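# Fold glasses, close their case, leave it flat

## Task

Fold both temple arms of the glasses lying in the open case, then close the lid with the glasses inside so the case rests flat on the table. It only counts if everything stays that way without the robot holding it, and nothing may end up off the table.

## Robot and tools

Robot: two arms, left_arm and right_arm, each carrying a parallel two-finger gripper with a wrist camera. Base positions in the scene frame: left_arm at (-0.036, +0.314, 0) m, right_arm at (+0.032, -0.329, 0) m. Scene frame: origin on the tabletop midway between the arms, +x out across the table, +z up, left_arm on the +y side. The names left and right do not match sides of an image.

Gripper frame: fingers extend along the gripper's own +z and close along its y. The reported end-effector point lies between the finger pads, about 1 cm short of the tips.

execute_actions(actions, pictures). actions holds one item or is empty. An empty list only reports the state. An item with just "steps" (up to 300) is a wait counted from the previous result, reply time included. An item with "rows" (1 to 15 rows) and optional "steps" (up to 15, default 15, each step 1/30 s) is a motion; each row lasts one step and the final row repeats to fill the remaining steps. pictures (true/false) decides whether camera images come back; by default they do. A rejected call moves nothing.

Row layout: a single flat list of 14 numbers, each in [-1, 1], covering both arms even if only one moves: left dx, dy, dz, rx, ry, rz, opening, then right dx, dy, dz, rx, ry, rz, opening. dx..rz are offsets, not poses, expressed in that gripper's own axes and measured from the gripper pose shown in the latest result (or from where it actually is, if no result in the scene shows it yet, or for a second call within one reply). Every row is counted from that same base, not from the preceding row. Scale: 1.0 equals 0.6 m of travel or 180 degrees; rx, ry, rz form one rotation vector. Opening is absolute: +1 fully open (0.094 m), -1 closed. An all-zero offset is not a pause: it pulls the arm back to the reference pose.

move(target, speed). target is one 14-number row with the same layout, offsets and reference as above. Each gripper travels in a straight line to its goal; both arms finish together, taking 0.5 to 10 s (cut off at 10 s, possibly short). speed is the top path speed in m/s, 0.002 to 0.5, default 0.25; rotation is capped at twice that value in rad/s. Grippers rotate the shorter way. Paths ignore obstacles and the other arm, and real motion can lag, wander or overshoot the speed, especially near full reach. The opening is sent when the move begins. Its result adds a move: line with the ending (done, off_target, moving, held, fault) and acting limits (paced = the commanded pose was clipped; held = a safety check blocked some steps, after which the arm may lunge), plus each gripper's distance from its goal. If only one arm is named, the other finished fine.

wait(seconds): 0 to 10 s, sends nothing new. zoom_image(camera, region): camera is cam_left_wrist or cam_right_wrist (both 616x616); region [x0, y0, x1, y1] pixels from the top-left, at most 504x504. read_manual(section): only licence texts, no motion. finished_scene(scene): ends the current scene, irreversible, and reports success; call it only once the case is closed and stable.

Result lines: the state line shows each gripper's position (m) and quaternion wxyz in the scene frame; printed positions may be off, more at long reach. grip_measured gives finger opening on the command scale; each gripper's reading has its own fixed error of up to about 1 mm. Hand target shows where the controller is currently steering. pose unreachable means the clearance check altered or blocked a command; HELD flags steps where a row was not fully sent. FAULT, MOTOR HOT (85 °C) and OVER-TEMPERATURE FAULT (100 °C, the arm drops and releases) report stops and heat. Joint torques are raw drive output with offsets and noise.

Control behaviour: each step the commanded pose is limited to 70 mm and 16 degrees from the measured pose; after an action ends the arm continues only to that clipped pose, so large offsets may need several actions; check the result and send the remainder. Position wins over orientation if both cannot be met. Arms tend to settle a centimetre or more low and can sag further under repeated zero offsets; to keep an arm still, send the correction back to its desired pose in the first call of a reply and zeros afterwards, aiming higher if it still droops.

Gripping: to hold something, command an opening below grip_measured; about 0.03 below is firm, less is gentler. Pad force tops out near 50 to 62 N, lower for parts under about 2 mm thick, with a brief spike at first contact. Glasses temples are thin and light, so use gentle closes.

Avoid: arms colliding or pushing each other hard, fast contacts, targets set far past a contact (they press harder), knocking the case or glasses off the table, dropping or slamming the lid, and long holds that heat motors. Brief external tugs on held parts or pushes on loose items can occur. Joint limits (rad): waist -2.880 to 2.880, shoulder 0 to 3.142, elbow 0 to 3.019, wrist pitch -1.693 to 1.571, wrist yaw -1.571 to 1.571, wrist roll -2.094 to 2.094. Camera calibration (fisheye intrinsics and world-to-camera transforms) is supplied per wrist camera and may be slightly off.

Each tool is called after "Call:" as name(argument=value, ...) on one line, values as JSON.

## Session

Call:
execute_actions(actions=[])

Scene clock: 0.00 s of 5000.00 s.
left_arm: end_effector_position=(+0.5439, +0.4462, +0.2366) grip_measured=+1.000 end_effector_quat_wxyz=(+0.647, -0.609, +0.453, +0.076) | right_arm: end_effector_position=(+0.4955, -0.1239, +0.3908) grip_measured=+1.000 end_effector_quat_wxyz=(+0.180, -0.104, +0.731, +0.650)
Joint positions: left_arm=[-0.104  1.629  1.02   0.294 -1.057 -1.091  0.094] | right_arm=[ 0.085  1.341  1.135 -0.21  -1.342  0.753  0.094]
Joint velocities: left_arm=[ 0.005 -0.015 -0.012 -0.012 -0.037 -0.022  0.   ] | right_arm=[-0.005  0.005 -0.002 -0.012 -0.051 -0.051  0.   ]
Joint torques (N m, as the arm reports them, + toward a larger angle): no reading
Motor temperatures (°C, as the motors report them): left_arm=[23 24 27 23 22 25] | right_arm=[21 27 26 24 22 22]
Hand target (left_arm): +0.550, +0.446, +0.255; +0.656, -0.611, +0.439, +0.063
Hand target (right_arm): +0.499, -0.124, +0.404; +0.191, -0.114, +0.728, +0.649
camera_calibration (this result's frames):
cam_left_wrist: T_world_to_cam=[[0.656851, -0.226967, 0.71905, -0.424597], [0.186718, -0.874959, -0.446747, 0.396525], [0.730536, 0.427705, -0.532339, -0.338718], [0, 0, 0, 1]] pos_world=[0.452304, 0.395445, 0.302139]
cam_right_wrist: T_world_to_cam=[[0.37063, -0.119532, -0.921057, 0.160675], [-0.817233, -0.51318, -0.262253, 0.449715], [-0.44132, 0.849917, -0.287885, 0.563745], [0, 0, 0, 1]] pos_world=[0.556763, -0.229146, 0.428224]

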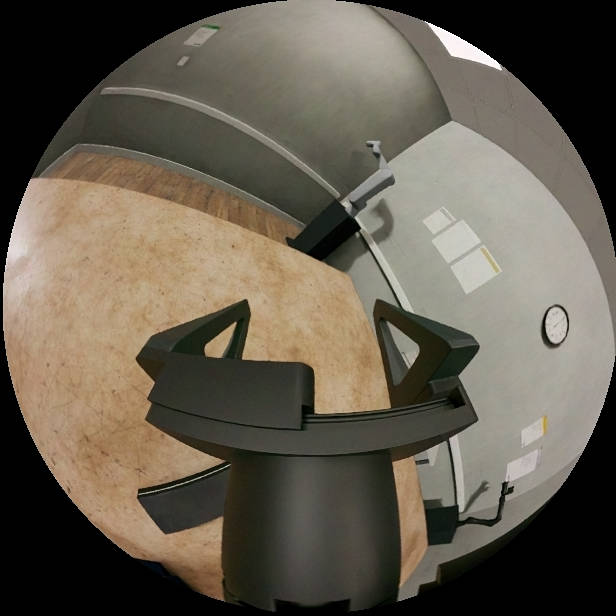

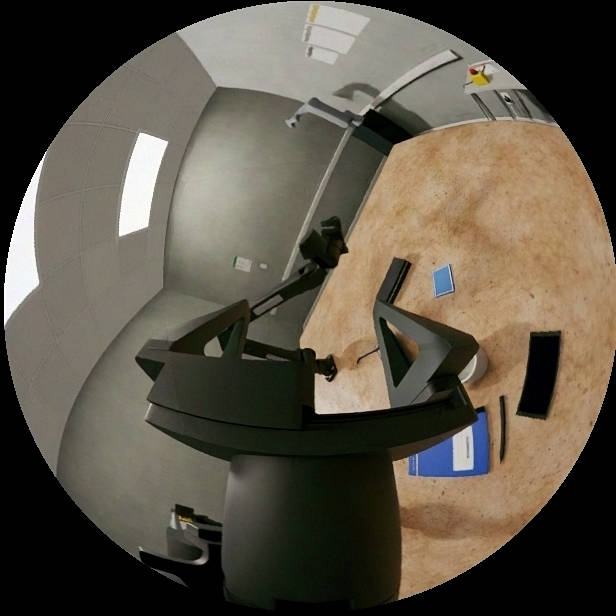

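Call:
move(target=[-0.121,0.19,-0.5,0.06,0.508,0.478,1,0.428,-0.064,0.064,0.456,0.126,0.073,1], speed=0.4)

Scene clock: 8.47 s of 5000.00 s.
left_arm: end_effector_position=(+0.2670, +0.2589, +0.2341) grip_measured=+1.000 end_effector_quat_wxyz=(-0.023, -0.008, +1.000, +0.010) | right_arm: end_effector_position=(+0.2706, -0.0784, +0.2324) grip_measured=+1.000 end_effector_quat_wxyz=(-0.012, -0.003, +1.000, -0.012)
Joint positions: left_arm=[-0.26   1.177  1.107 -1.55  -0.011 -0.202  0.094] | right_arm=[ 0.815  1.269  1.179 -1.514 -0.001  0.806  0.094]
Joint velocities: left_arm=[ 0.005 -0.005  0.007 -0.002  0.037  0.007  0.   ] | right_arm=[-0.005 -0.005 -0.017  0.017  0.007 -0.037  0.   ]
Joint torques (N m, as the arm reports them, + toward a larger angle): left_arm=[ 0.57 -5.09 14.32 -0.23 -0.02  0.04] | right_arm=[ 0.96 -5.92 12.61 -0.17  0.28  0.06]
Motor temperatures (°C, as the motors report them): left_arm=[23 25 29 23 22 25] | right_arm=[21 28 30 24 22 22]
Hand target (left_arm): +0.280, +0.254, +0.255; -0.003, +0.000, +1.000, +0.005
Hand target (right_arm): +0.280, -0.068, +0.249; +0.002, +0.003, +1.000, -0.001
Off the commanded pose (left_arm): 0.022 m, 3 deg.
Off the commanded pose (right_arm): 0.022 m, 2 deg.
After step 90, 2.10 s passed at rest.
move: off_target (left_arm, right_arm)
camera_calibration (this result's frames):
cam_left_wrist: T_world_to_cam=[[0.0201149, -0.998959, -0.0409406, 0.264322], [-0.779226, -0.0413205, 0.62538, 0.0743323], [-0.626421, 0.0193225, -0.779246, 0.468223], [0, 0, 0, 1]] pos_world=[0.345909, 0.258071, 0.329196]
cam_right_wrist: T_world_to_cam=[[-0.0138312, -0.999856, 0.00987472, -0.0777874], [-0.7958, 0.0169867, 0.605321, 0.0818354], [-0.605402, 0.000514036, -0.79592, 0.476086], [0, 0, 0, 1]] pos_world=[0.352272, -0.079411, 0.330158]

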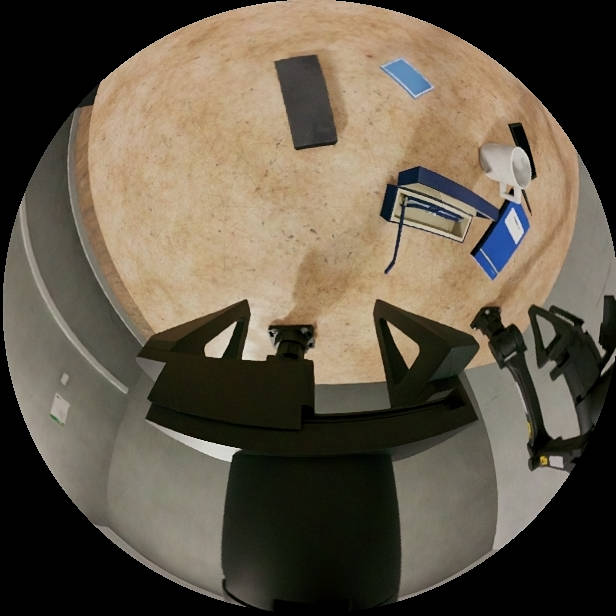

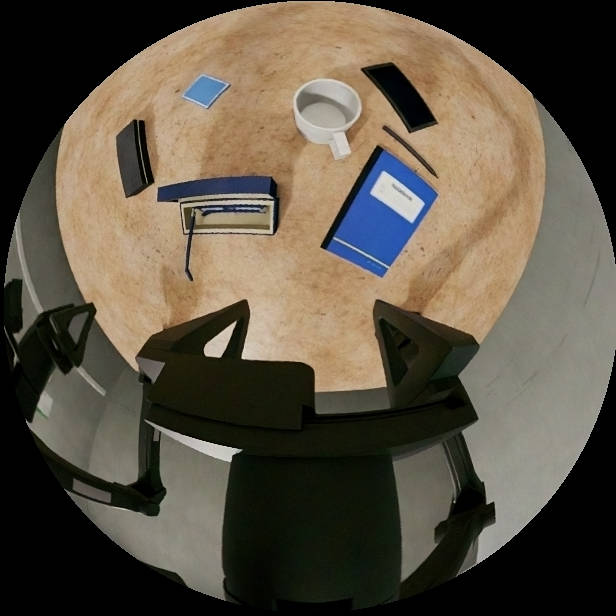

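Call:
move(target=[0.005,-0.235,0.23,0,0,0,-0.3,-0.085,-0.02,0.265,-0.271,-0.312,-0.408,0.8], speed=0.3)

Scene clock: 30.67 s of 5000.00 s.
left_arm: end_effector_position=(+0.2562, +0.1186, +0.0985) grip_measured=-0.298 end_effector_quat_wxyz=(-0.023, -0.005, +1.000, +0.006) | right_arm: end_effector_position=(+0.3148, -0.0946, +0.0716) grip_measured=+0.802 end_effector_quat_wxyz=(+0.400, -0.555, +0.625, +0.376)
Joint positions: left_arm=[-0.655  1.392  0.927 -1.151  0.016 -0.591  0.033] | right_arm=[ 0.286  1.392  0.405  0.117 -1.025 -0.764  0.085]
Joint velocities: left_arm=[-0.005 -0.024 -0.002  0.017  0.037 -0.051 -0.   ] | right_arm=[ 0.005 -0.005  0.007 -0.022  0.007  0.022 -0.001]
Joint torques (N m, as the arm reports them, + toward a larger angle): left_arm=[ 0.66 -6.89  7.7   0.7  -0.06 -0.2 ] | right_arm=[ 0.28 -4.39  5.89  1.8  -0.67 -0.16]
Motor temperatures (°C, as the motors report them): left_arm=[23 24 33 23 22 25] | right_arm=[21 27 34 24 22 22]
Hand target (left_arm): +0.256, +0.116, +0.095; -0.023, -0.008, +1.000, +0.004
Hand target (right_arm): +0.319, -0.096, +0.073; +0.409, -0.559, +0.619, +0.371
Off the commanded pose (left_arm): 0.007 m, 1 deg.
Off the commanded pose (right_arm): 0.003 m, 2 deg.
After step 90, 15.53 s passed at rest.
move: done
camera_calibration (this result's frames):
cam_left_wrist: T_world_to_cam=[[0.0144931, -0.999398, -0.0315163, 0.119371], [-0.77942, -0.0310357, 0.625733, 0.143734], [-0.626335, 0.0154956, -0.7794, 0.358964], [0, 0, 0, 1]] pos_world=[0.335131, 0.118198, 0.1936]
cam_right_wrist: T_world_to_cam=[[0.994108, -0.096967, -0.0484359, -0.31945], [-0.10809, -0.853566, -0.509649, -0.00438915], [0.00807584, 0.511881, -0.859018, 0.234698], [0, 0, 0, 1]] pos_world=[0.315198, -0.15486, 0.1839]

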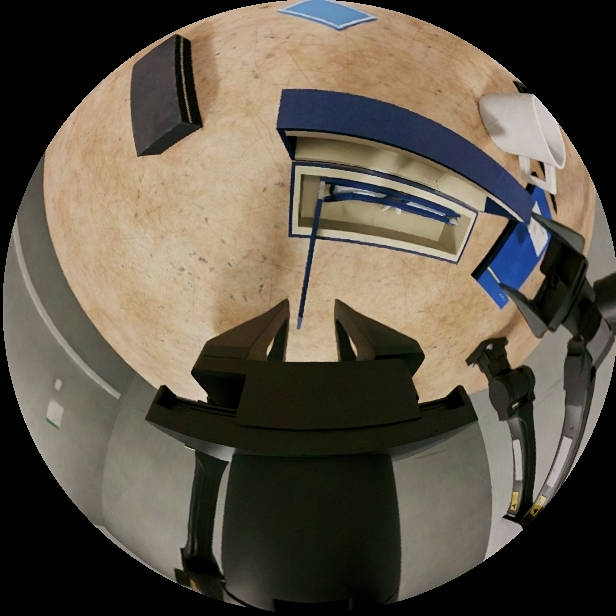

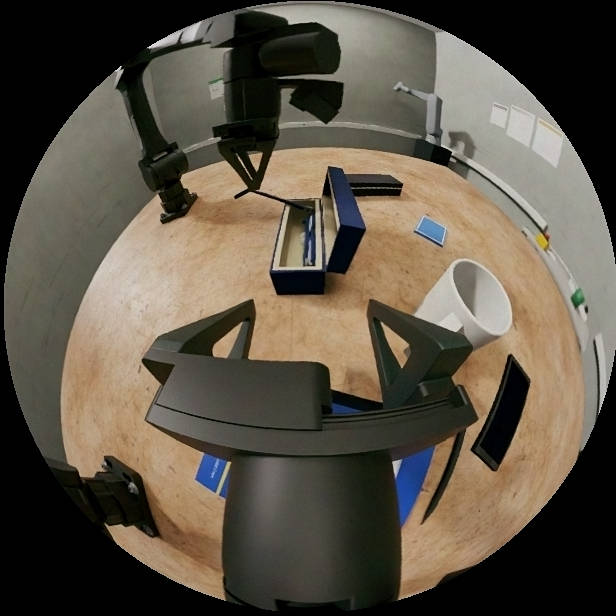

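Call:
move(target=[0,0.008,0.065,0,0,0.05,-0.3,0.038,0.02,0.097,0,0,0,0.8], speed=0.1)

Scene clock: 38.40 s of 5000.00 s.
left_arm: end_effector_position=(+0.2513, +0.1218, +0.0635) grip_measured=-0.298 end_effector_quat_wxyz=(-0.024, +0.071, +0.997, +0.004) | right_arm: end_effector_position=(+0.3101, -0.0489, +0.0321) grip_measured=+0.802 end_effector_quat_wxyz=(+0.406, -0.559, +0.620, +0.372)
Joint positions: left_arm=[-0.655  1.429  0.859 -1.048  0.016 -0.439  0.033] | right_arm=[ 0.442  1.608  0.386  0.522 -0.915 -0.58   0.085]
Joint velocities: left_arm=[-0.015 -0.015  0.007  0.002 -0.037 -0.007  0.   ] | right_arm=[-0.024 -0.015 -0.022 -0.002 -0.007  0.037 -0.   ]
Joint torques (N m, as the arm reports them, + toward a larger angle): left_arm=[ 1.93 -6.97  7.15  0.74 -0.17  0.07] | right_arm=[ 1.22 -5.13  3.15  2.01 -0.2   0.06]
Motor temperatures (°C, as the motors report them): left_arm=[23 24 31 23 22 25] | right_arm=[21 27 31 24 22 22]
Hand target (left_arm): +0.254, +0.124, +0.059; -0.024, +0.073, +0.997, +0.004
Hand target (right_arm): +0.306, -0.049, +0.027; +0.400, -0.555, +0.625, +0.376
Off the commanded pose (left_arm): 0.005 m, 0 deg.
Off the commanded pose (right_arm): 0.006 m, 1 deg.
After step 90, 3.57 s passed at rest.
move: done
camera_calibration (this result's frames):
cam_left_wrist: T_world_to_cam=[[-0.136373, -0.99034, -0.0250781, 0.157994], [-0.773028, 0.0905488, 0.627876, 0.145342], [-0.61954, 0.105011, -0.777909, 0.315781], [0, 0, 0, 1]] pos_world=[0.329538, 0.110147, 0.158354]
cam_right_wrist: T_world_to_cam=[[0.995245, -0.0924266, -0.0307455, -0.313052], [-0.0950612, -0.85279, -0.513529, 0.0100545], [0.0212443, 0.51401, -0.857521, 0.173325], [0, 0, 0, 1]] pos_world=[0.308837, -0.109451, 0.144168]

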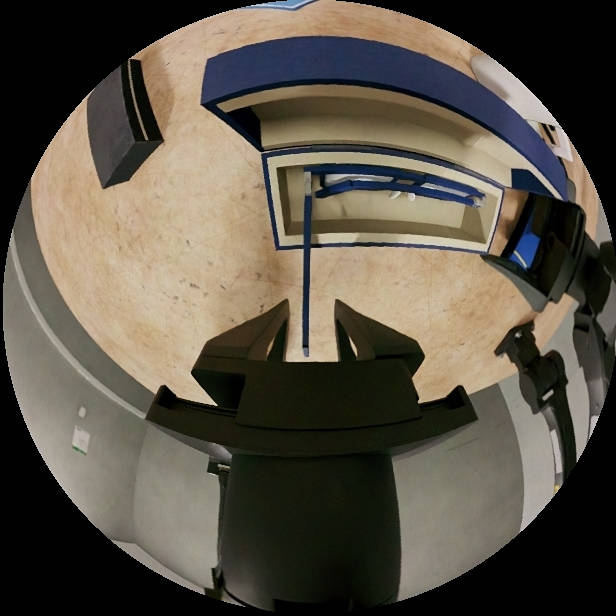

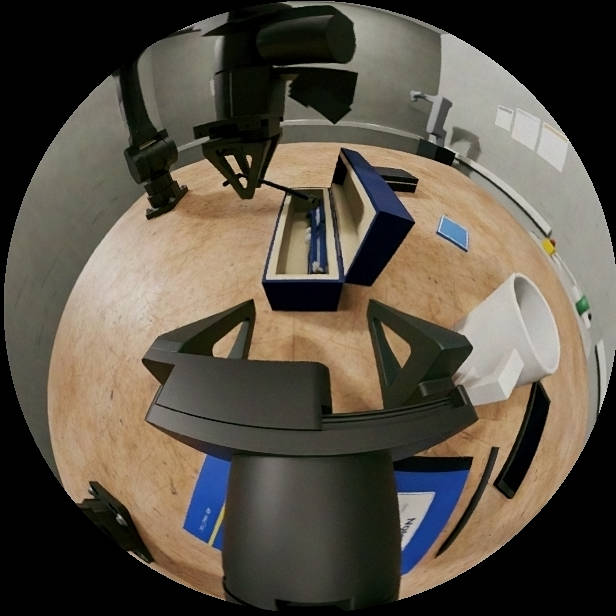

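Call:
move(target=[0,0.006,0,0,0.05,0,-0.3,0.012,0.012,0.048,0,0,0,0.8], speed=0.06)

Call:
move(target=[0,0,0,0,0,0,-1,0,0,0,0,0,0,0.2])

Scene clock: 44.37 s of 5000.00 s.
left_arm: end_effector_position=(+0.2346, +0.1338, +0.0522) grip_measured=-0.298 end_effector_quat_wxyz=(-0.112, +0.069, +0.991, +0.019) | right_arm: end_effector_position=(+0.3031, -0.0285, +0.0160) grip_measured=+0.802 end_effector_quat_wxyz=(+0.406, -0.561, +0.619, +0.371)
Joint positions: left_arm=[-0.624  1.51   0.893 -1.172  0.069 -0.404  0.033] | right_arm=[ 0.515  1.696  0.386  0.663 -0.855 -0.515  0.085]
Joint velocities: left_arm=[-0.005 -0.034  0.002 -0.002  0.022 -0.022 -0.001] | right_arm=[-0.015 -0.005 -0.007  0.002  0.037  0.007  0.   ]
Joint torques (N m, as the arm reports them, + toward a larger angle): left_arm=[ 1.89 -7.42 11.28 -0.7   0.01  0.1 ] | right_arm=[ 1.43 -5.83  3.9   2.11 -0.15  0.08]
Motor temperatures (°C, as the motors report them): left_arm=[23 25 31 23 22 25] | right_arm=[21 27 30 24 22 22]
Hand target (left_arm): +0.251, +0.126, +0.063; -0.102, +0.071, +0.992, +0.011
Hand target (right_arm): +0.305, -0.025, +0.014; +0.406, -0.559, +0.620, +0.373
Off the commanded pose (left_arm): 0.022 m, 2 deg.
Off the commanded pose (right_arm): 0.005 m, 0 deg.
After step 90, 1.40 s passed at rest.
move: off_target (left_arm)
camera_calibration (this result's frames):
cam_left_wrist: T_world_to_cam=[[-0.139817, -0.989214, -0.043666, 0.168956], [-0.652727, 0.0589169, 0.755299, 0.107801], [-0.74458, 0.134106, -0.653924, 0.314387], [0, 0, 0, 1]] pos_world=[0.328074, 0.118621, 0.131541]
cam_right_wrist: T_world_to_cam=[[0.995543, -0.0907085, -0.0258191, -0.30481], [-0.0911191, -0.854474, -0.51144, 0.0172486], [0.0243302, 0.511513, -0.858931, 0.148199], [0, 0, 0, 1]] pos_world=[0.301418, -0.0887161, 0.128244]

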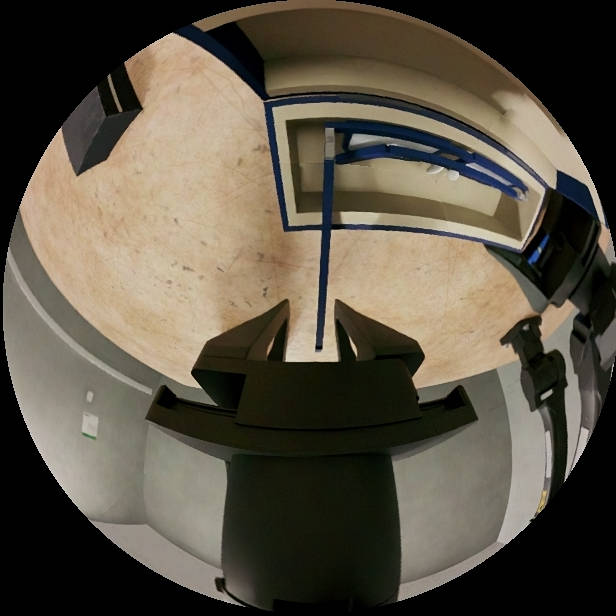

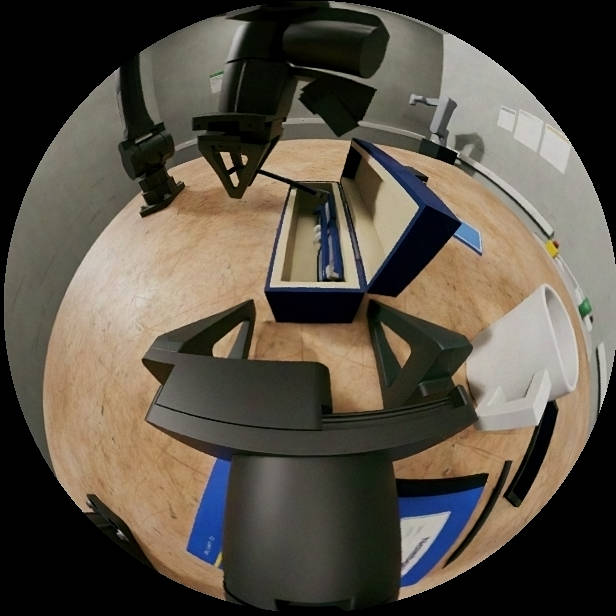

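Scene clock: 44.87 s of 5000.00 s.
left_arm: end_effector_position=(+0.2345, +0.1337, +0.0522) grip_measured=-0.967 end_effector_quat_wxyz=(-0.112, +0.069, +0.991, +0.019) | right_arm: end_effector_position=(+0.3033, -0.0286, +0.0159) grip_measured=+0.215 end_effector_quat_wxyz=(+0.406, -0.561, +0.619, +0.370)
Joint positions: left_arm=[-0.624  1.51   0.893 -1.172  0.07  -0.403  0.002] | right_arm=[ 0.515  1.696  0.386  0.663 -0.855 -0.515  0.057]
Joint velocities: left_arm=[ 0.005  0.015  0.012 -0.007 -0.022 -0.051 -0.   ] | right_arm=[-0.005 -0.015 -0.002 -0.002  0.066  0.007 -0.002]
Joint torques (N m, as the arm reports them, + toward a larger angle): left_arm=[ 0.99 -8.16  6.93 -0.02 -0.15 -0.08] | right_arm=[ 0.78 -7.02  3.28  1.53 -0.36 -0.03]
Motor temperatures (°C, as the motors report them): left_arm=[23 25 31 23 22 25] | right_arm=[21 27 30 24 22 22]
Hand target (left_arm): +0.235, +0.134, +0.052; -0.112, +0.069, +0.991, +0.019
Hand target (right_arm): +0.303, -0.029, +0.016; +0.406, -0.561, +0.619, +0.371
Off the commanded pose (left_arm): 0.000 m, 0 deg.
Off the commanded pose (right_arm): 0.000 m, 0 deg.
move: done
camera_calibration (this result's frames):
cam_left_wrist: T_world_to_cam=[[-0.140703, -0.989144, -0.0423845, 0.168907], [-0.652187, 0.0603926, 0.755648, 0.107393], [-0.744885, 0.133965, -0.653605, 0.314418], [0, 0, 0, 1]] pos_world=[0.328011, 0.118467, 0.131512]
cam_right_wrist: T_world_to_cam=[[0.995493, -0.0913247, -0.0255584, -0.304932], [-0.0915241, -0.854624, -0.511118, 0.0173106], [0.0248349, 0.511154, -0.85913, 0.148003], [0, 0, 0, 1]] pos_world=[0.301467, -0.0887063, 0.128208]

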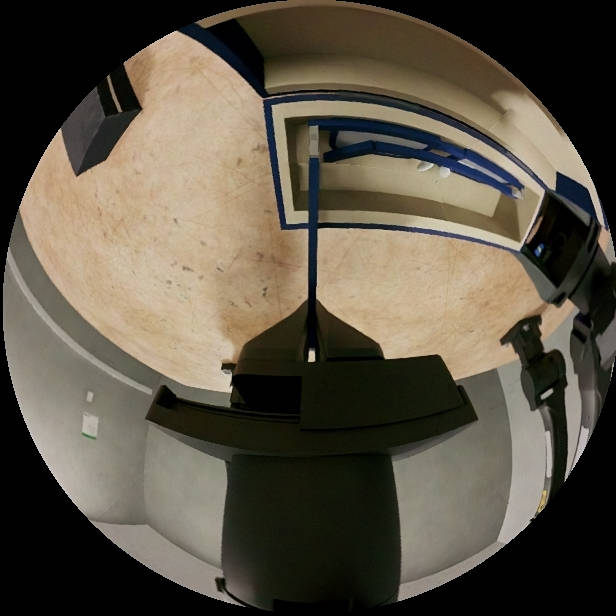

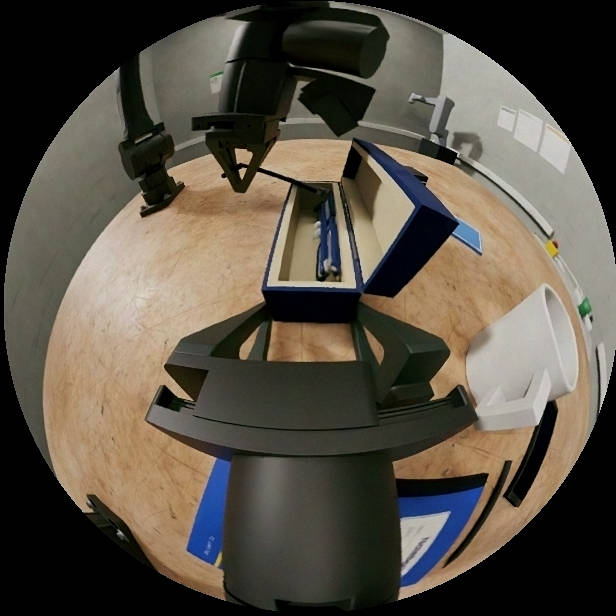

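Call:
move(target=[0,0,0,0,0,0,-0.5,0,0,0,0,0,0,0.19])

Call:
move(target=[-0.043,-0.01,-0.06,0,-0.01,0,-0.5,0,0,0,0,0,0,0.19], speed=0.06)

Call:
zoom_image(camera="cam_right_wrist", region=[180,100,400,320])

Scene clock: 52.07 s of 5000.00 s.
left_arm: end_effector_position=(+0.2345, +0.1337, +0.0522) grip_measured=-0.502 end_effector_quat_wxyz=(-0.112, +0.069, +0.991, +0.019) | right_arm: end_effector_position=(+0.3033, -0.0286, +0.0159) grip_measured=+0.209 end_effector_quat_wxyz=(+0.406, -0.561, +0.619, +0.370)
Joint positions: left_arm=[-0.624  1.51   0.893 -1.172  0.07  -0.403  0.023] | right_arm=[ 0.515  1.696  0.386  0.663 -0.855 -0.515  0.057]
Joint velocities: left_arm=[-0.015 -0.015 -0.002 -0.002 -0.037  0.022 -0.001] | right_arm=[-0.015 -0.015  0.002 -0.007 -0.007  0.037  0.   ]
Joint torques (N m, as the arm reports them, + toward a larger angle): left_arm=[ 1.15 -7.96  6.95 -0.02 -0.12 -0.05] | right_arm=[ 0.8  -7.    3.28  1.54 -0.33 -0.03]
Motor temperatures (°C, as the motors report them): left_arm=[23 25 30 23 22 25] | right_arm=[21 28 28 24 22 22]
Hand target (left_arm): +0.235, +0.134, +0.052; -0.112, +0.069, +0.991, +0.019
Hand target (right_arm): +0.303, -0.029, +0.016; +0.406, -0.561, +0.619, +0.370
Off the commanded pose (left_arm): 0.000 m, 0 deg.
Off the commanded pose (right_arm): 0.000 m, 0 deg.
After step 90, 3.50 s passed at rest.
move: done
camera_calibration (this result's frames):
cam_left_wrist: T_world_to_cam=[[-0.140703, -0.989144, -0.0423845, 0.168907], [-0.652187, 0.0603926, 0.755648, 0.107393], [-0.744885, 0.133965, -0.653605, 0.314418], [0, 0, 0, 1]] pos_world=[0.328011, 0.118467, 0.131512]
cam_right_wrist: T_world_to_cam=[[0.995493, -0.0913247, -0.0255584, -0.304932], [-0.0915241, -0.854624, -0.511118, 0.0173106], [0.0248349, 0.511154, -0.85913, 0.148003], [0, 0, 0, 1]] pos_world=[0.301467, -0.0887063, 0.128208]

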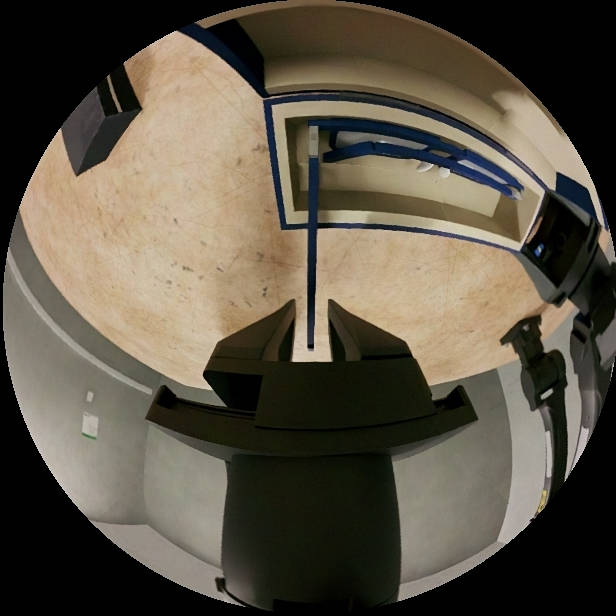

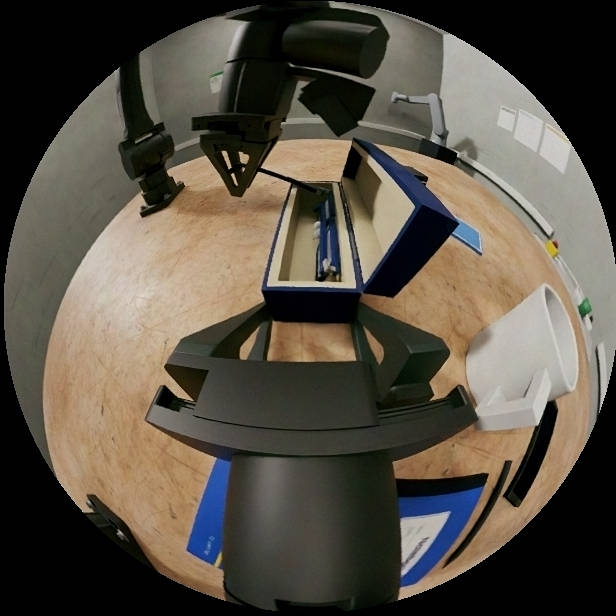

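Scene clock: 53.13 s of 5000.00 s.
left_arm: end_effector_position=(+0.2506, +0.1284, +0.0717) grip_measured=-0.502 end_effector_quat_wxyz=(-0.106, +0.068, +0.992, +0.022) | right_arm: end_effector_position=(+0.3033, -0.0286, +0.0159) grip_measured=+0.209 end_effector_quat_wxyz=(+0.406, -0.561, +0.619, +0.370)
Joint positions: left_arm=[-0.619  1.512  0.959 -1.226  0.058 -0.403  0.023] | right_arm=[ 0.515  1.696  0.386  0.663 -0.855 -0.515  0.057]
Joint velocities: left_arm=[ 0.015  0.015  0.002 -0.002 -0.051 -0.037  0.001] | right_arm=[ 0.005 -0.005  0.007  0.022  0.022 -0.051  0.   ]
Joint torques (N m, as the arm reports them, + toward a larger angle): left_arm=[ 2.08 -7.69 11.4  -0.56 -0.23  0.07] | right_arm=[ 0.75 -7.04  3.27  1.55 -0.34 -0.03]
Motor temperatures (°C, as the motors report them): left_arm=[23 25 31 23 22 25] | right_arm=[21 28 28 24 22 22]
Hand target (left_arm): +0.267, +0.123, +0.081; -0.096, +0.069, +0.993, +0.018
Hand target (right_arm): +0.303, -0.029, +0.016; +0.406, -0.561, +0.619, +0.370
Off the commanded pose (left_arm): 0.020 m, 1 deg.
Off the commanded pose (right_arm): 0.000 m, 0 deg.
move: off_target (left_arm)
camera_calibration (this result's frames):
cam_left_wrist: T_world_to_cam=[[-0.137713, -0.989221, -0.049764, 0.166555], [-0.662605, 0.054666, 0.746972, 0.107485], [-0.7362, 0.135841, -0.662991, 0.3381], [0, 0, 0, 1]] pos_world=[0.343066, 0.112956, 0.152157]
cam_right_wrist: T_world_to_cam=[[0.995493, -0.0913247, -0.0255584, -0.304932], [-0.0915241, -0.854624, -0.511118, 0.0173106], [0.0248349, 0.511154, -0.85913, 0.148003], [0, 0, 0, 1]] pos_world=[0.301467, -0.0887063, 0.128208]

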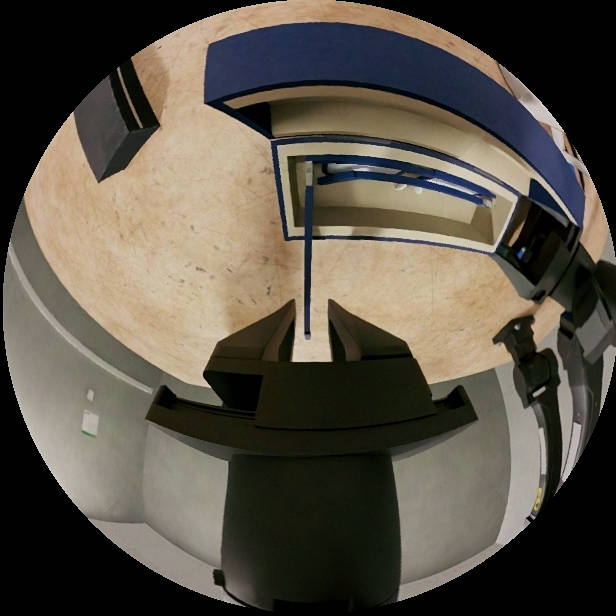

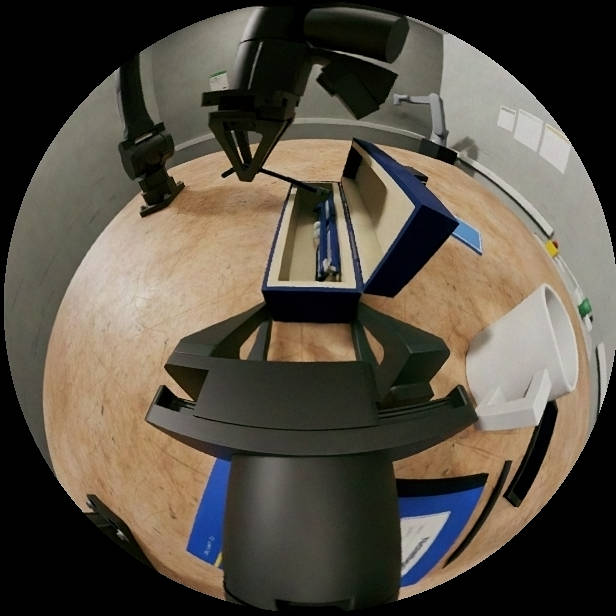

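Region (180, 100, 400, 320) of cam_right_wrist's 616x616 image, scaled by 2.291, with more detail than that image has.

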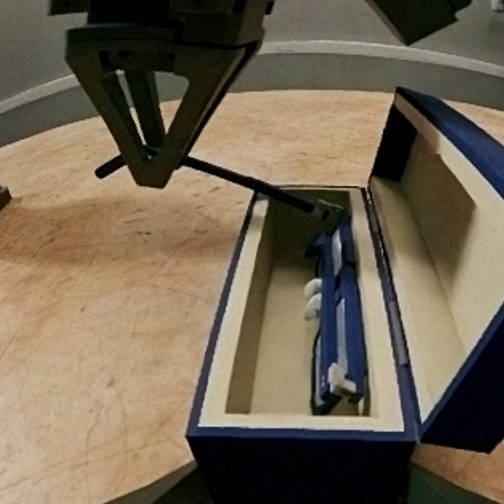

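Call:
move(target=[0,0,0,0,0,0,-1,0,0,0,0,0,0,0.19])

Call:
move(target=[-0.038,-0.08,-0.02,0.035,0.008,-0.163,-1,0,0,0,0,0,0,0.19], speed=0.1)

Scene clock: 58.43 s of 5000.00 s.
left_arm: end_effector_position=(+0.2505, +0.1285, +0.0712) grip_measured=-0.949 end_effector_quat_wxyz=(-0.107, +0.068, +0.992, +0.022) | right_arm: end_effector_position=(+0.3033, -0.0286, +0.0159) grip_measured=+0.209 end_effector_quat_wxyz=(+0.406, -0.561, +0.619, +0.370)
Joint positions: left_arm=[-0.619  1.514  0.959 -1.227  0.058 -0.403  0.002] | right_arm=[ 0.515  1.696  0.386  0.663 -0.855 -0.515  0.057]
Joint velocities: left_arm=[-0.015  0.005 -0.007 -0.007 -0.022 -0.007  0.   ] | right_arm=[-0.015  0.005 -0.007 -0.002 -0.007 -0.037  0.   ]
Joint torques (N m, as the arm reports them, + toward a larger angle): left_arm=[ 1.21 -8.48  7.22 -0.01 -0.12 -0.03] | right_arm=[ 0.76 -7.02  3.27  1.52 -0.34 -0.03]
Motor temperatures (°C, as the motors report them): left_arm=[23 25 31 23 22 25] | right_arm=[21 28 28 24 22 22]
Hand target (left_arm): +0.251, +0.128, +0.072; -0.106, +0.068, +0.992, +0.022
Hand target (right_arm): +0.303, -0.029, +0.016; +0.406, -0.561, +0.619, +0.370
Off the commanded pose (left_arm): 0.001 m, 0 deg.
Off the commanded pose (right_arm): 0.000 m, 0 deg.
After step 90, 1.60 s passed at rest.
move: done
camera_calibration (this result's frames):
cam_left_wrist: T_world_to_cam=[[-0.137794, -0.989172, -0.0505176, 0.166671], [-0.661385, 0.0539267, 0.748105, 0.107436], [-0.73728, 0.136496, -0.661655, 0.337753], [0, 0, 0, 1]] pos_world=[0.343042, 0.112971, 0.151523]
cam_right_wrist: T_world_to_cam=[[0.995493, -0.0913247, -0.0255584, -0.304932], [-0.0915241, -0.854624, -0.511118, 0.0173106], [0.0248349, 0.511154, -0.85913, 0.148003], [0, 0, 0, 1]] pos_world=[0.301467, -0.0887063, 0.128208]

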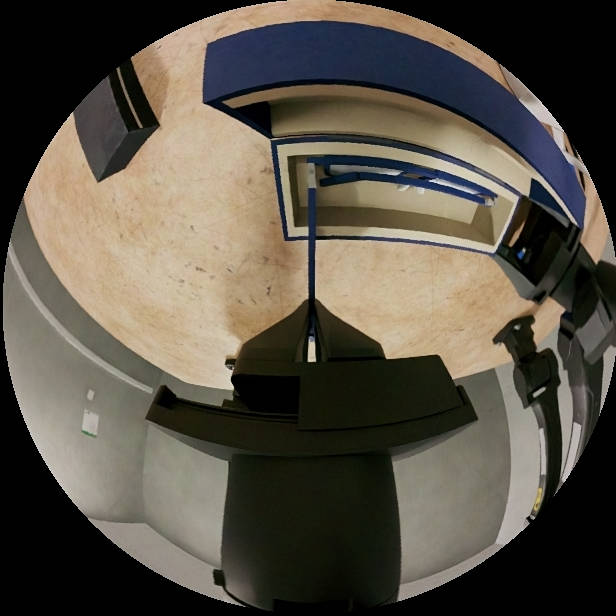

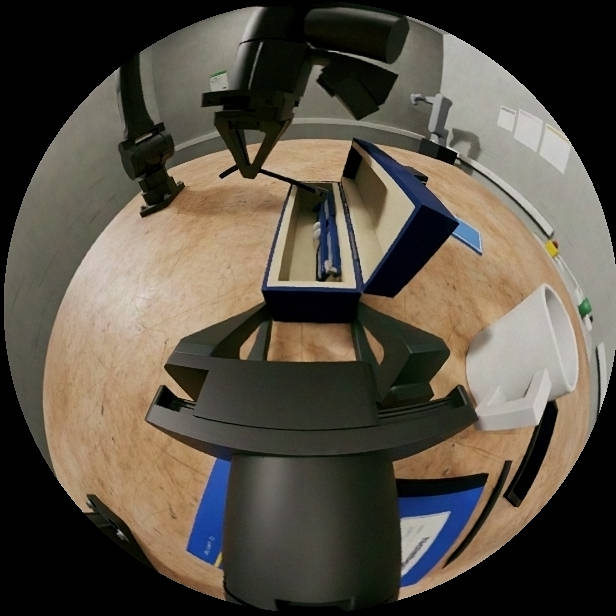

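Scene clock: 61.40 s of 5000.00 s.
left_arm: end_effector_position=(+0.2524, +0.0941, +0.0712) grip_measured=-0.949 end_effector_quat_wxyz=(-0.125, -0.190, +0.974, +0.010) | right_arm: end_effector_position=(+0.3029, -0.0285, +0.0161) grip_measured=+0.209 end_effector_quat_wxyz=(+0.406, -0.562, +0.618, +0.371)
Joint positions: left_arm=[-0.65   1.556  1.004 -1.216  0.159 -0.946  0.002] | right_arm=[ 0.515  1.696  0.386  0.663 -0.857 -0.517  0.057]
Joint velocities: left_arm=[-0.015  0.005  0.007 -0.007  0.007 -0.037 -0.   ] | right_arm=[ 0.005  0.005  0.002  0.017  0.022 -0.066  0.   ]
Joint torques (N m, as the arm reports them, + toward a larger angle): left_arm=[ 0.34 -7.98 11.28  0.54  0.26 -0.24] | right_arm=[ 0.72 -7.01  3.27  1.54 -0.24 -0.01]
Motor temperatures (°C, as the motors report them): left_arm=[23 25 31 23 22 25] | right_arm=[21 28 28 24 22 22]
Hand target (left_arm): +0.267, +0.077, +0.077; -0.114, -0.192, +0.975, -0.005
Hand target (right_arm): +0.303, -0.029, +0.016; +0.406, -0.561, +0.619, +0.370
Off the commanded pose (left_arm): 0.024 m, 2 deg.
Off the commanded pose (right_arm): 0.000 m, 0 deg.
move: off_target (left_arm)
camera_calibration (this result's frames):
cam_left_wrist: T_world_to_cam=[[0.368337, -0.925545, -0.087716, 0.00184232], [-0.571814, -0.299931, 0.76359, 0.120202], [-0.733046, -0.231101, -0.639715, 0.375839], [0, 0, 0, 1]] pos_world=[0.343562, 0.124614, 0.148807]
cam_right_wrist: T_world_to_cam=[[0.99573, -0.0888791, -0.0249384, -0.304599], [-0.0890802, -0.854295, -0.512099, 0.0167495], [0.0242101, 0.512134, -0.858564, 0.148318], [0, 0, 0, 1]] pos_world=[0.301199, -0.088722, 0.128322]

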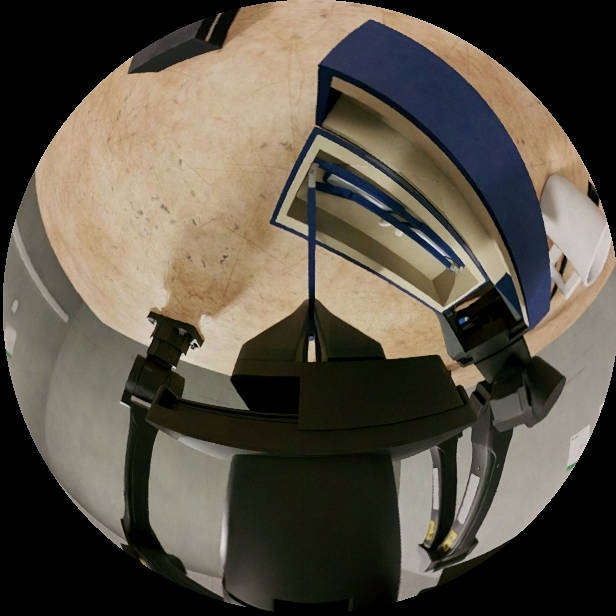

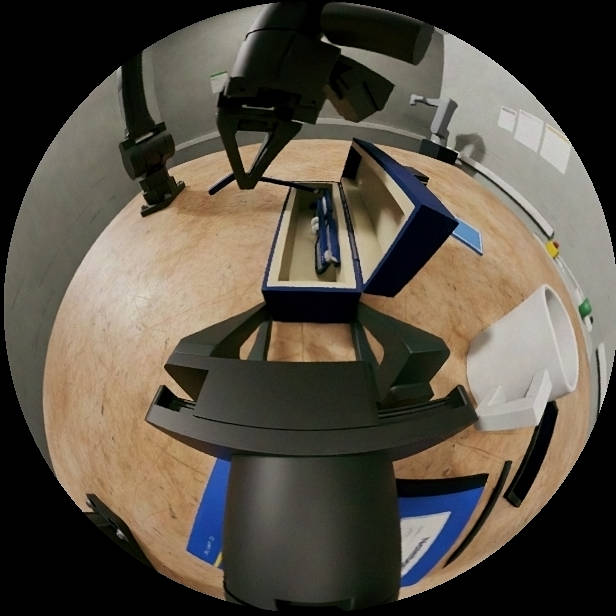

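Call:
move(target=[-0.025,-0.11,-0.022,0.065,0,-0.163,-1,0,0,0,0,0,0,0.19], speed=0.1)

Scene clock: 69.27 s of 5000.00 s.
left_arm: end_effector_position=(+0.2748, +0.0569, +0.0659) grip_measured=-0.950 end_effector_quat_wxyz=(-0.110, -0.443, +0.889, -0.036) | right_arm: end_effector_position=(+0.3029, -0.0285, +0.0161) grip_measured=+0.209 end_effector_quat_wxyz=(+0.406, -0.562, +0.618, +0.371)
Joint positions: left_arm=[-0.668  1.568  1.01  -1.059  0.228 -1.513  0.002] | right_arm=[ 0.515  1.696  0.386  0.663 -0.857 -0.517  0.057]
Joint velocities: left_arm=[ 0.005  0.005 -0.007 -0.002 -0.007 -0.037 -0.001] | right_arm=[-0.005 -0.024 -0.017 -0.002 -0.051 -0.066 -0.001]
Joint torques (N m, as the arm reports them, + toward a larger angle): left_arm=[ 0.51 -8.38 11.91  0.79  0.12 -0.25] | right_arm=[ 0.77 -6.99  3.26  1.53 -0.33 -0.02]
Motor temperatures (°C, as the motors report them): left_arm=[23 25 32 23 22 25] | right_arm=[21 28 27 24 22 22]
Hand target (left_arm): +0.292, +0.039, +0.076; -0.101, -0.443, +0.889, -0.058
Hand target (right_arm): +0.303, -0.028, +0.016; +0.406, -0.562, +0.618, +0.371
Off the commanded pose (left_arm): 0.028 m, 3 deg.
Off the commanded pose (right_arm): 0.000 m, 0 deg.
After step 90, 1.73 s passed at rest.
move: off_target (left_arm)
camera_calibration (this result's frames):
cam_left_wrist: T_world_to_cam=[[0.795173, -0.604027, -0.053402, -0.17914], [-0.362369, -0.543953, 0.756838, 0.0826137], [-0.486199, -0.582466, -0.651417, 0.333223], [0, 0, 0, 1]] pos_world=[0.334397, 0.130824, 0.144976]
cam_right_wrist: T_world_to_cam=[[0.99573, -0.0888791, -0.0249384, -0.304599], [-0.0890802, -0.854295, -0.512099, 0.0167495], [0.0242101, 0.512134, -0.858564, 0.148318], [0, 0, 0, 1]] pos_world=[0.301199, -0.088722, 0.128322]

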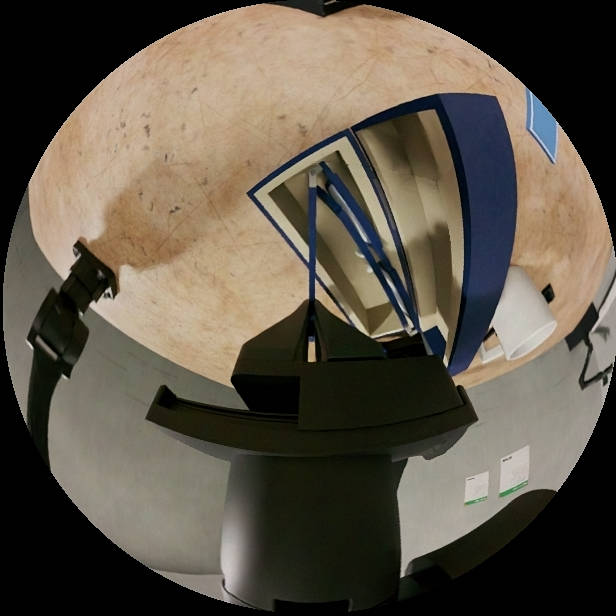

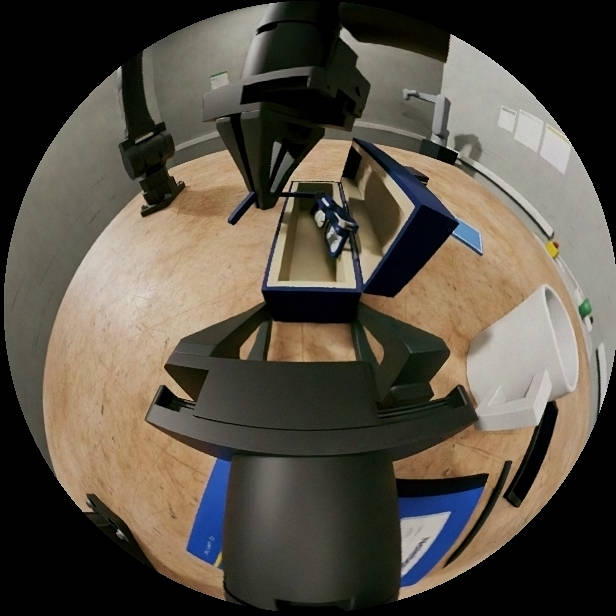

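Call:
move(target=[-0.005,-0.075,-0.035,0.04,0,-0.09,-1,0,0,0,0,0,0,0.19], speed=0.07)

Call:
zoom_image(camera="cam_right_wrist", region=[200,100,420,320])

Scene clock: 75.53 s of 5000.00 s.
left_arm: end_effector_position=(+0.2893, +0.0477, +0.0686) grip_measured=-0.950 end_effector_quat_wxyz=(-0.101, -0.563, +0.819, -0.049) | right_arm: end_effector_position=(+0.3029, -0.0285, +0.0161) grip_measured=+0.209 end_effector_quat_wxyz=(+0.406, -0.562, +0.618, +0.371)
Joint positions: left_arm=[-0.668  1.568  1.019 -1.004  0.225 -1.801  0.002] | right_arm=[ 0.515  1.696  0.386  0.663 -0.857 -0.517  0.057]
Joint velocities: left_arm=[-0.024 -0.005 -0.017 -0.007 -0.007 -0.007  0.   ] | right_arm=[ 0.005 -0.005  0.007 -0.007 -0.051 -0.007  0.   ]
Joint torques (N m, as the arm reports them, + toward a larger angle): left_arm=[ 1.78 -9.18 12.68  0.86 -0.33 -0.23] | right_arm=[ 0.78 -6.98  3.26  1.52 -0.34 -0.03]
Motor temperatures (°C, as the motors report them): left_arm=[23 25 32 23 22 25] | right_arm=[21 28 27 24 22 22]
Hand target (left_arm): +0.315, +0.036, +0.085; -0.087, -0.570, +0.813, -0.077
Hand target (right_arm): +0.303, -0.028, +0.016; +0.406, -0.562, +0.618, +0.371
Off the commanded pose (left_arm): 0.033 m, 4 deg.
Off the commanded pose (right_arm): 0.000 m, 0 deg.
After step 90, 0.73 s passed at rest.
move: off_target (left_arm)
camera_calibration (this result's frames):
cam_left_wrist: T_world_to_cam=[[0.931421, -0.359848, -0.0544442, -0.247046], [-0.198781, -0.628316, 0.752134, 0.0379101], [-0.304862, -0.689731, -0.656758, 0.289661], [0, 0, 0, 1]] pos_world=[0.325947, 0.134709, 0.148273]
cam_right_wrist: T_world_to_cam=[[0.99573, -0.0888791, -0.0249384, -0.304599], [-0.0890802, -0.854295, -0.512099, 0.0167495], [0.0242101, 0.512134, -0.858564, 0.148318], [0, 0, 0, 1]] pos_world=[0.301199, -0.088722, 0.128322]

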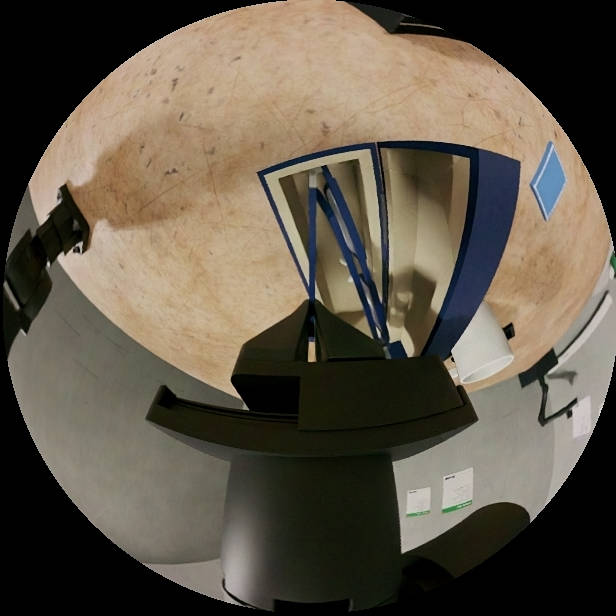

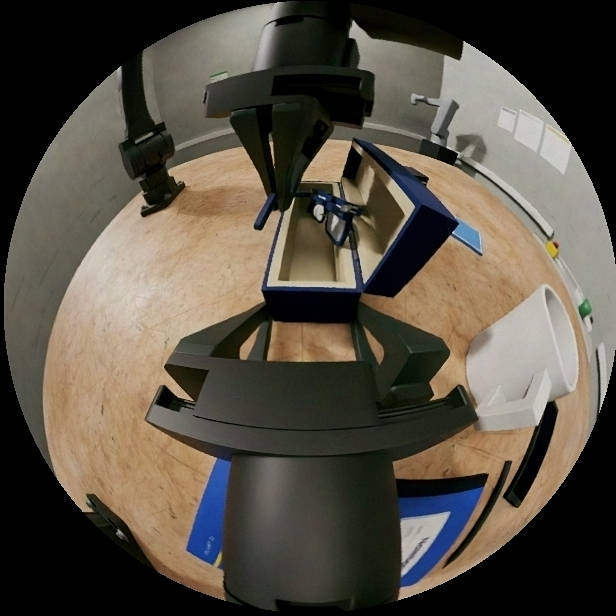

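Region (200, 100, 420, 320) of cam_right_wrist's 616x616 image, scaled by 2.291, with more detail than that image has.

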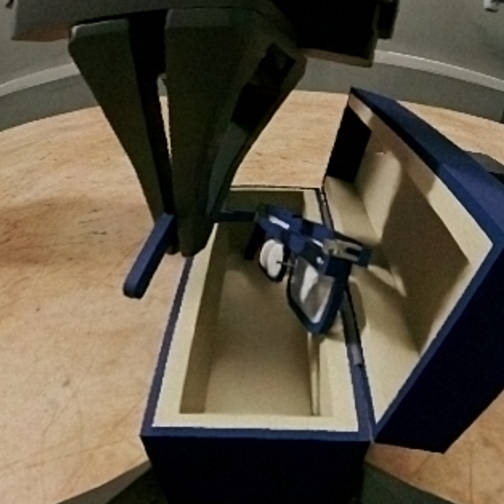

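Call:
move(target=[0.005,-0.085,-0.02,0.05,0,-0.085,-1,0,0,0,0,0,0,0.19], speed=0.05)

Call:
zoom_image(camera="cam_right_wrist", region=[200,100,420,320])

Scene clock: 82.73 s of 5000.00 s.
left_arm: end_effector_position=(+0.3133, +0.0412, +0.0668) grip_measured=-0.950 end_effector_quat_wxyz=(-0.073, -0.671, +0.734, -0.074) | right_arm: end_effector_position=(+0.3031, -0.0285, +0.0160) grip_measured=+0.209 end_effector_quat_wxyz=(+0.406, -0.562, +0.618, +0.370)
Joint positions: left_arm=[-0.668  1.572  1.02  -0.907  0.177 -2.085  0.002] | right_arm=[ 0.515  1.696  0.386  0.663 -0.856 -0.517  0.057]
Joint velocities: left_arm=[ 0.005  0.005  0.007  0.007 -0.037 -0.007 -0.001] | right_arm=[-0.015 -0.015 -0.002 -0.017 -0.051 -0.007 -0.   ]
Joint torques (N m, as the arm reports them, + toward a larger angle): left_arm=[ 1.23 -8.74 12.12  0.97 -0.38 -0.15] | right_arm=[ 0.78 -6.96  3.27  1.53 -0.38 -0.03]
Motor temperatures (°C, as the motors report them): left_arm=[23 25 33 23 22 25] | right_arm=[21 28 27 24 22 22]
Hand target (left_arm): +0.336, +0.029, +0.080; -0.063, -0.674, +0.729, -0.100
Hand target (right_arm): +0.303, -0.028, +0.016; +0.406, -0.562, +0.618, +0.371
Off the commanded pose (left_arm): 0.030 m, 3 deg.
Off the commanded pose (right_arm): 0.000 m, 0 deg.
After step 90, 0.87 s passed at rest.
move: off_target (left_arm)
camera_calibration (this result's frames):
cam_left_wrist: T_world_to_cam=[[0.996148, -0.0870824, -0.0103068, -0.306304], [-0.0505865, -0.666679, 0.743626, -0.00440086], [-0.0716281, -0.74024, -0.668516, 0.221146], [0, 0, 0, 1]] pos_world=[0.320742, 0.134093, 0.147955]
cam_right_wrist: T_world_to_cam=[[0.995657, -0.0898031, -0.0245483, -0.304782], [-0.0896874, -0.854521, -0.511615, 0.0168419], [0.0249676, 0.511595, -0.858864, 0.148025], [0, 0, 0, 1]] pos_world=[0.301273, -0.0887072, 0.128268]

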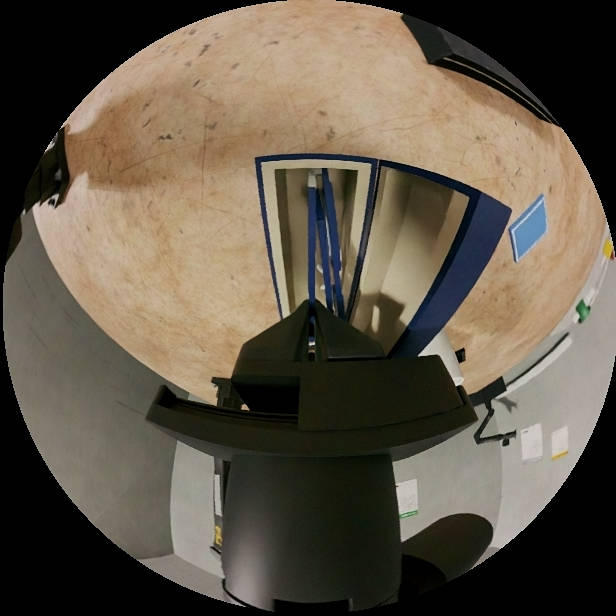

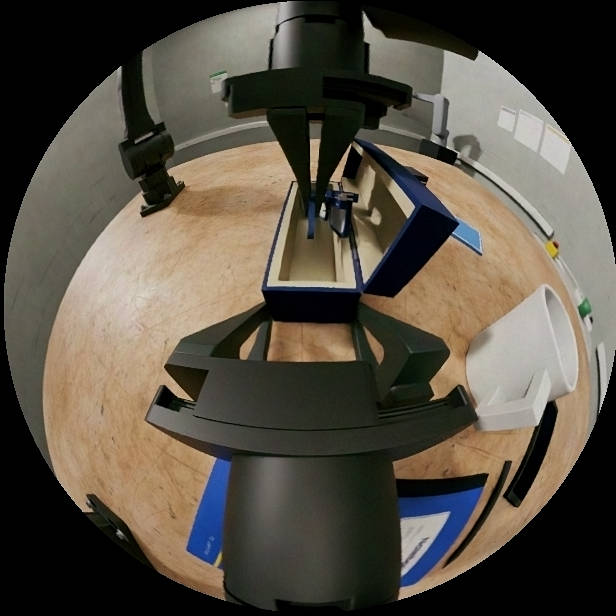

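Region (200, 100, 420, 320) of cam_right_wrist's 616x616 image, scaled by 2.291, with more detail than that image has.

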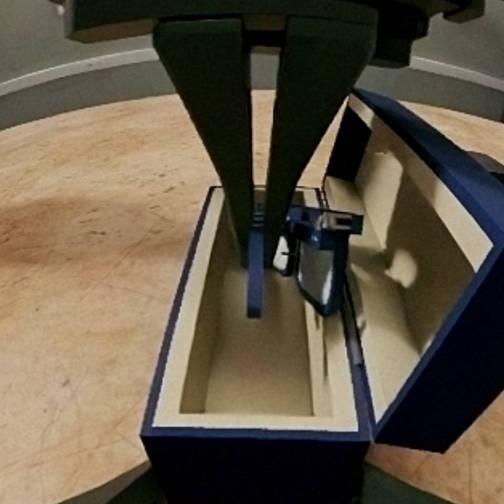

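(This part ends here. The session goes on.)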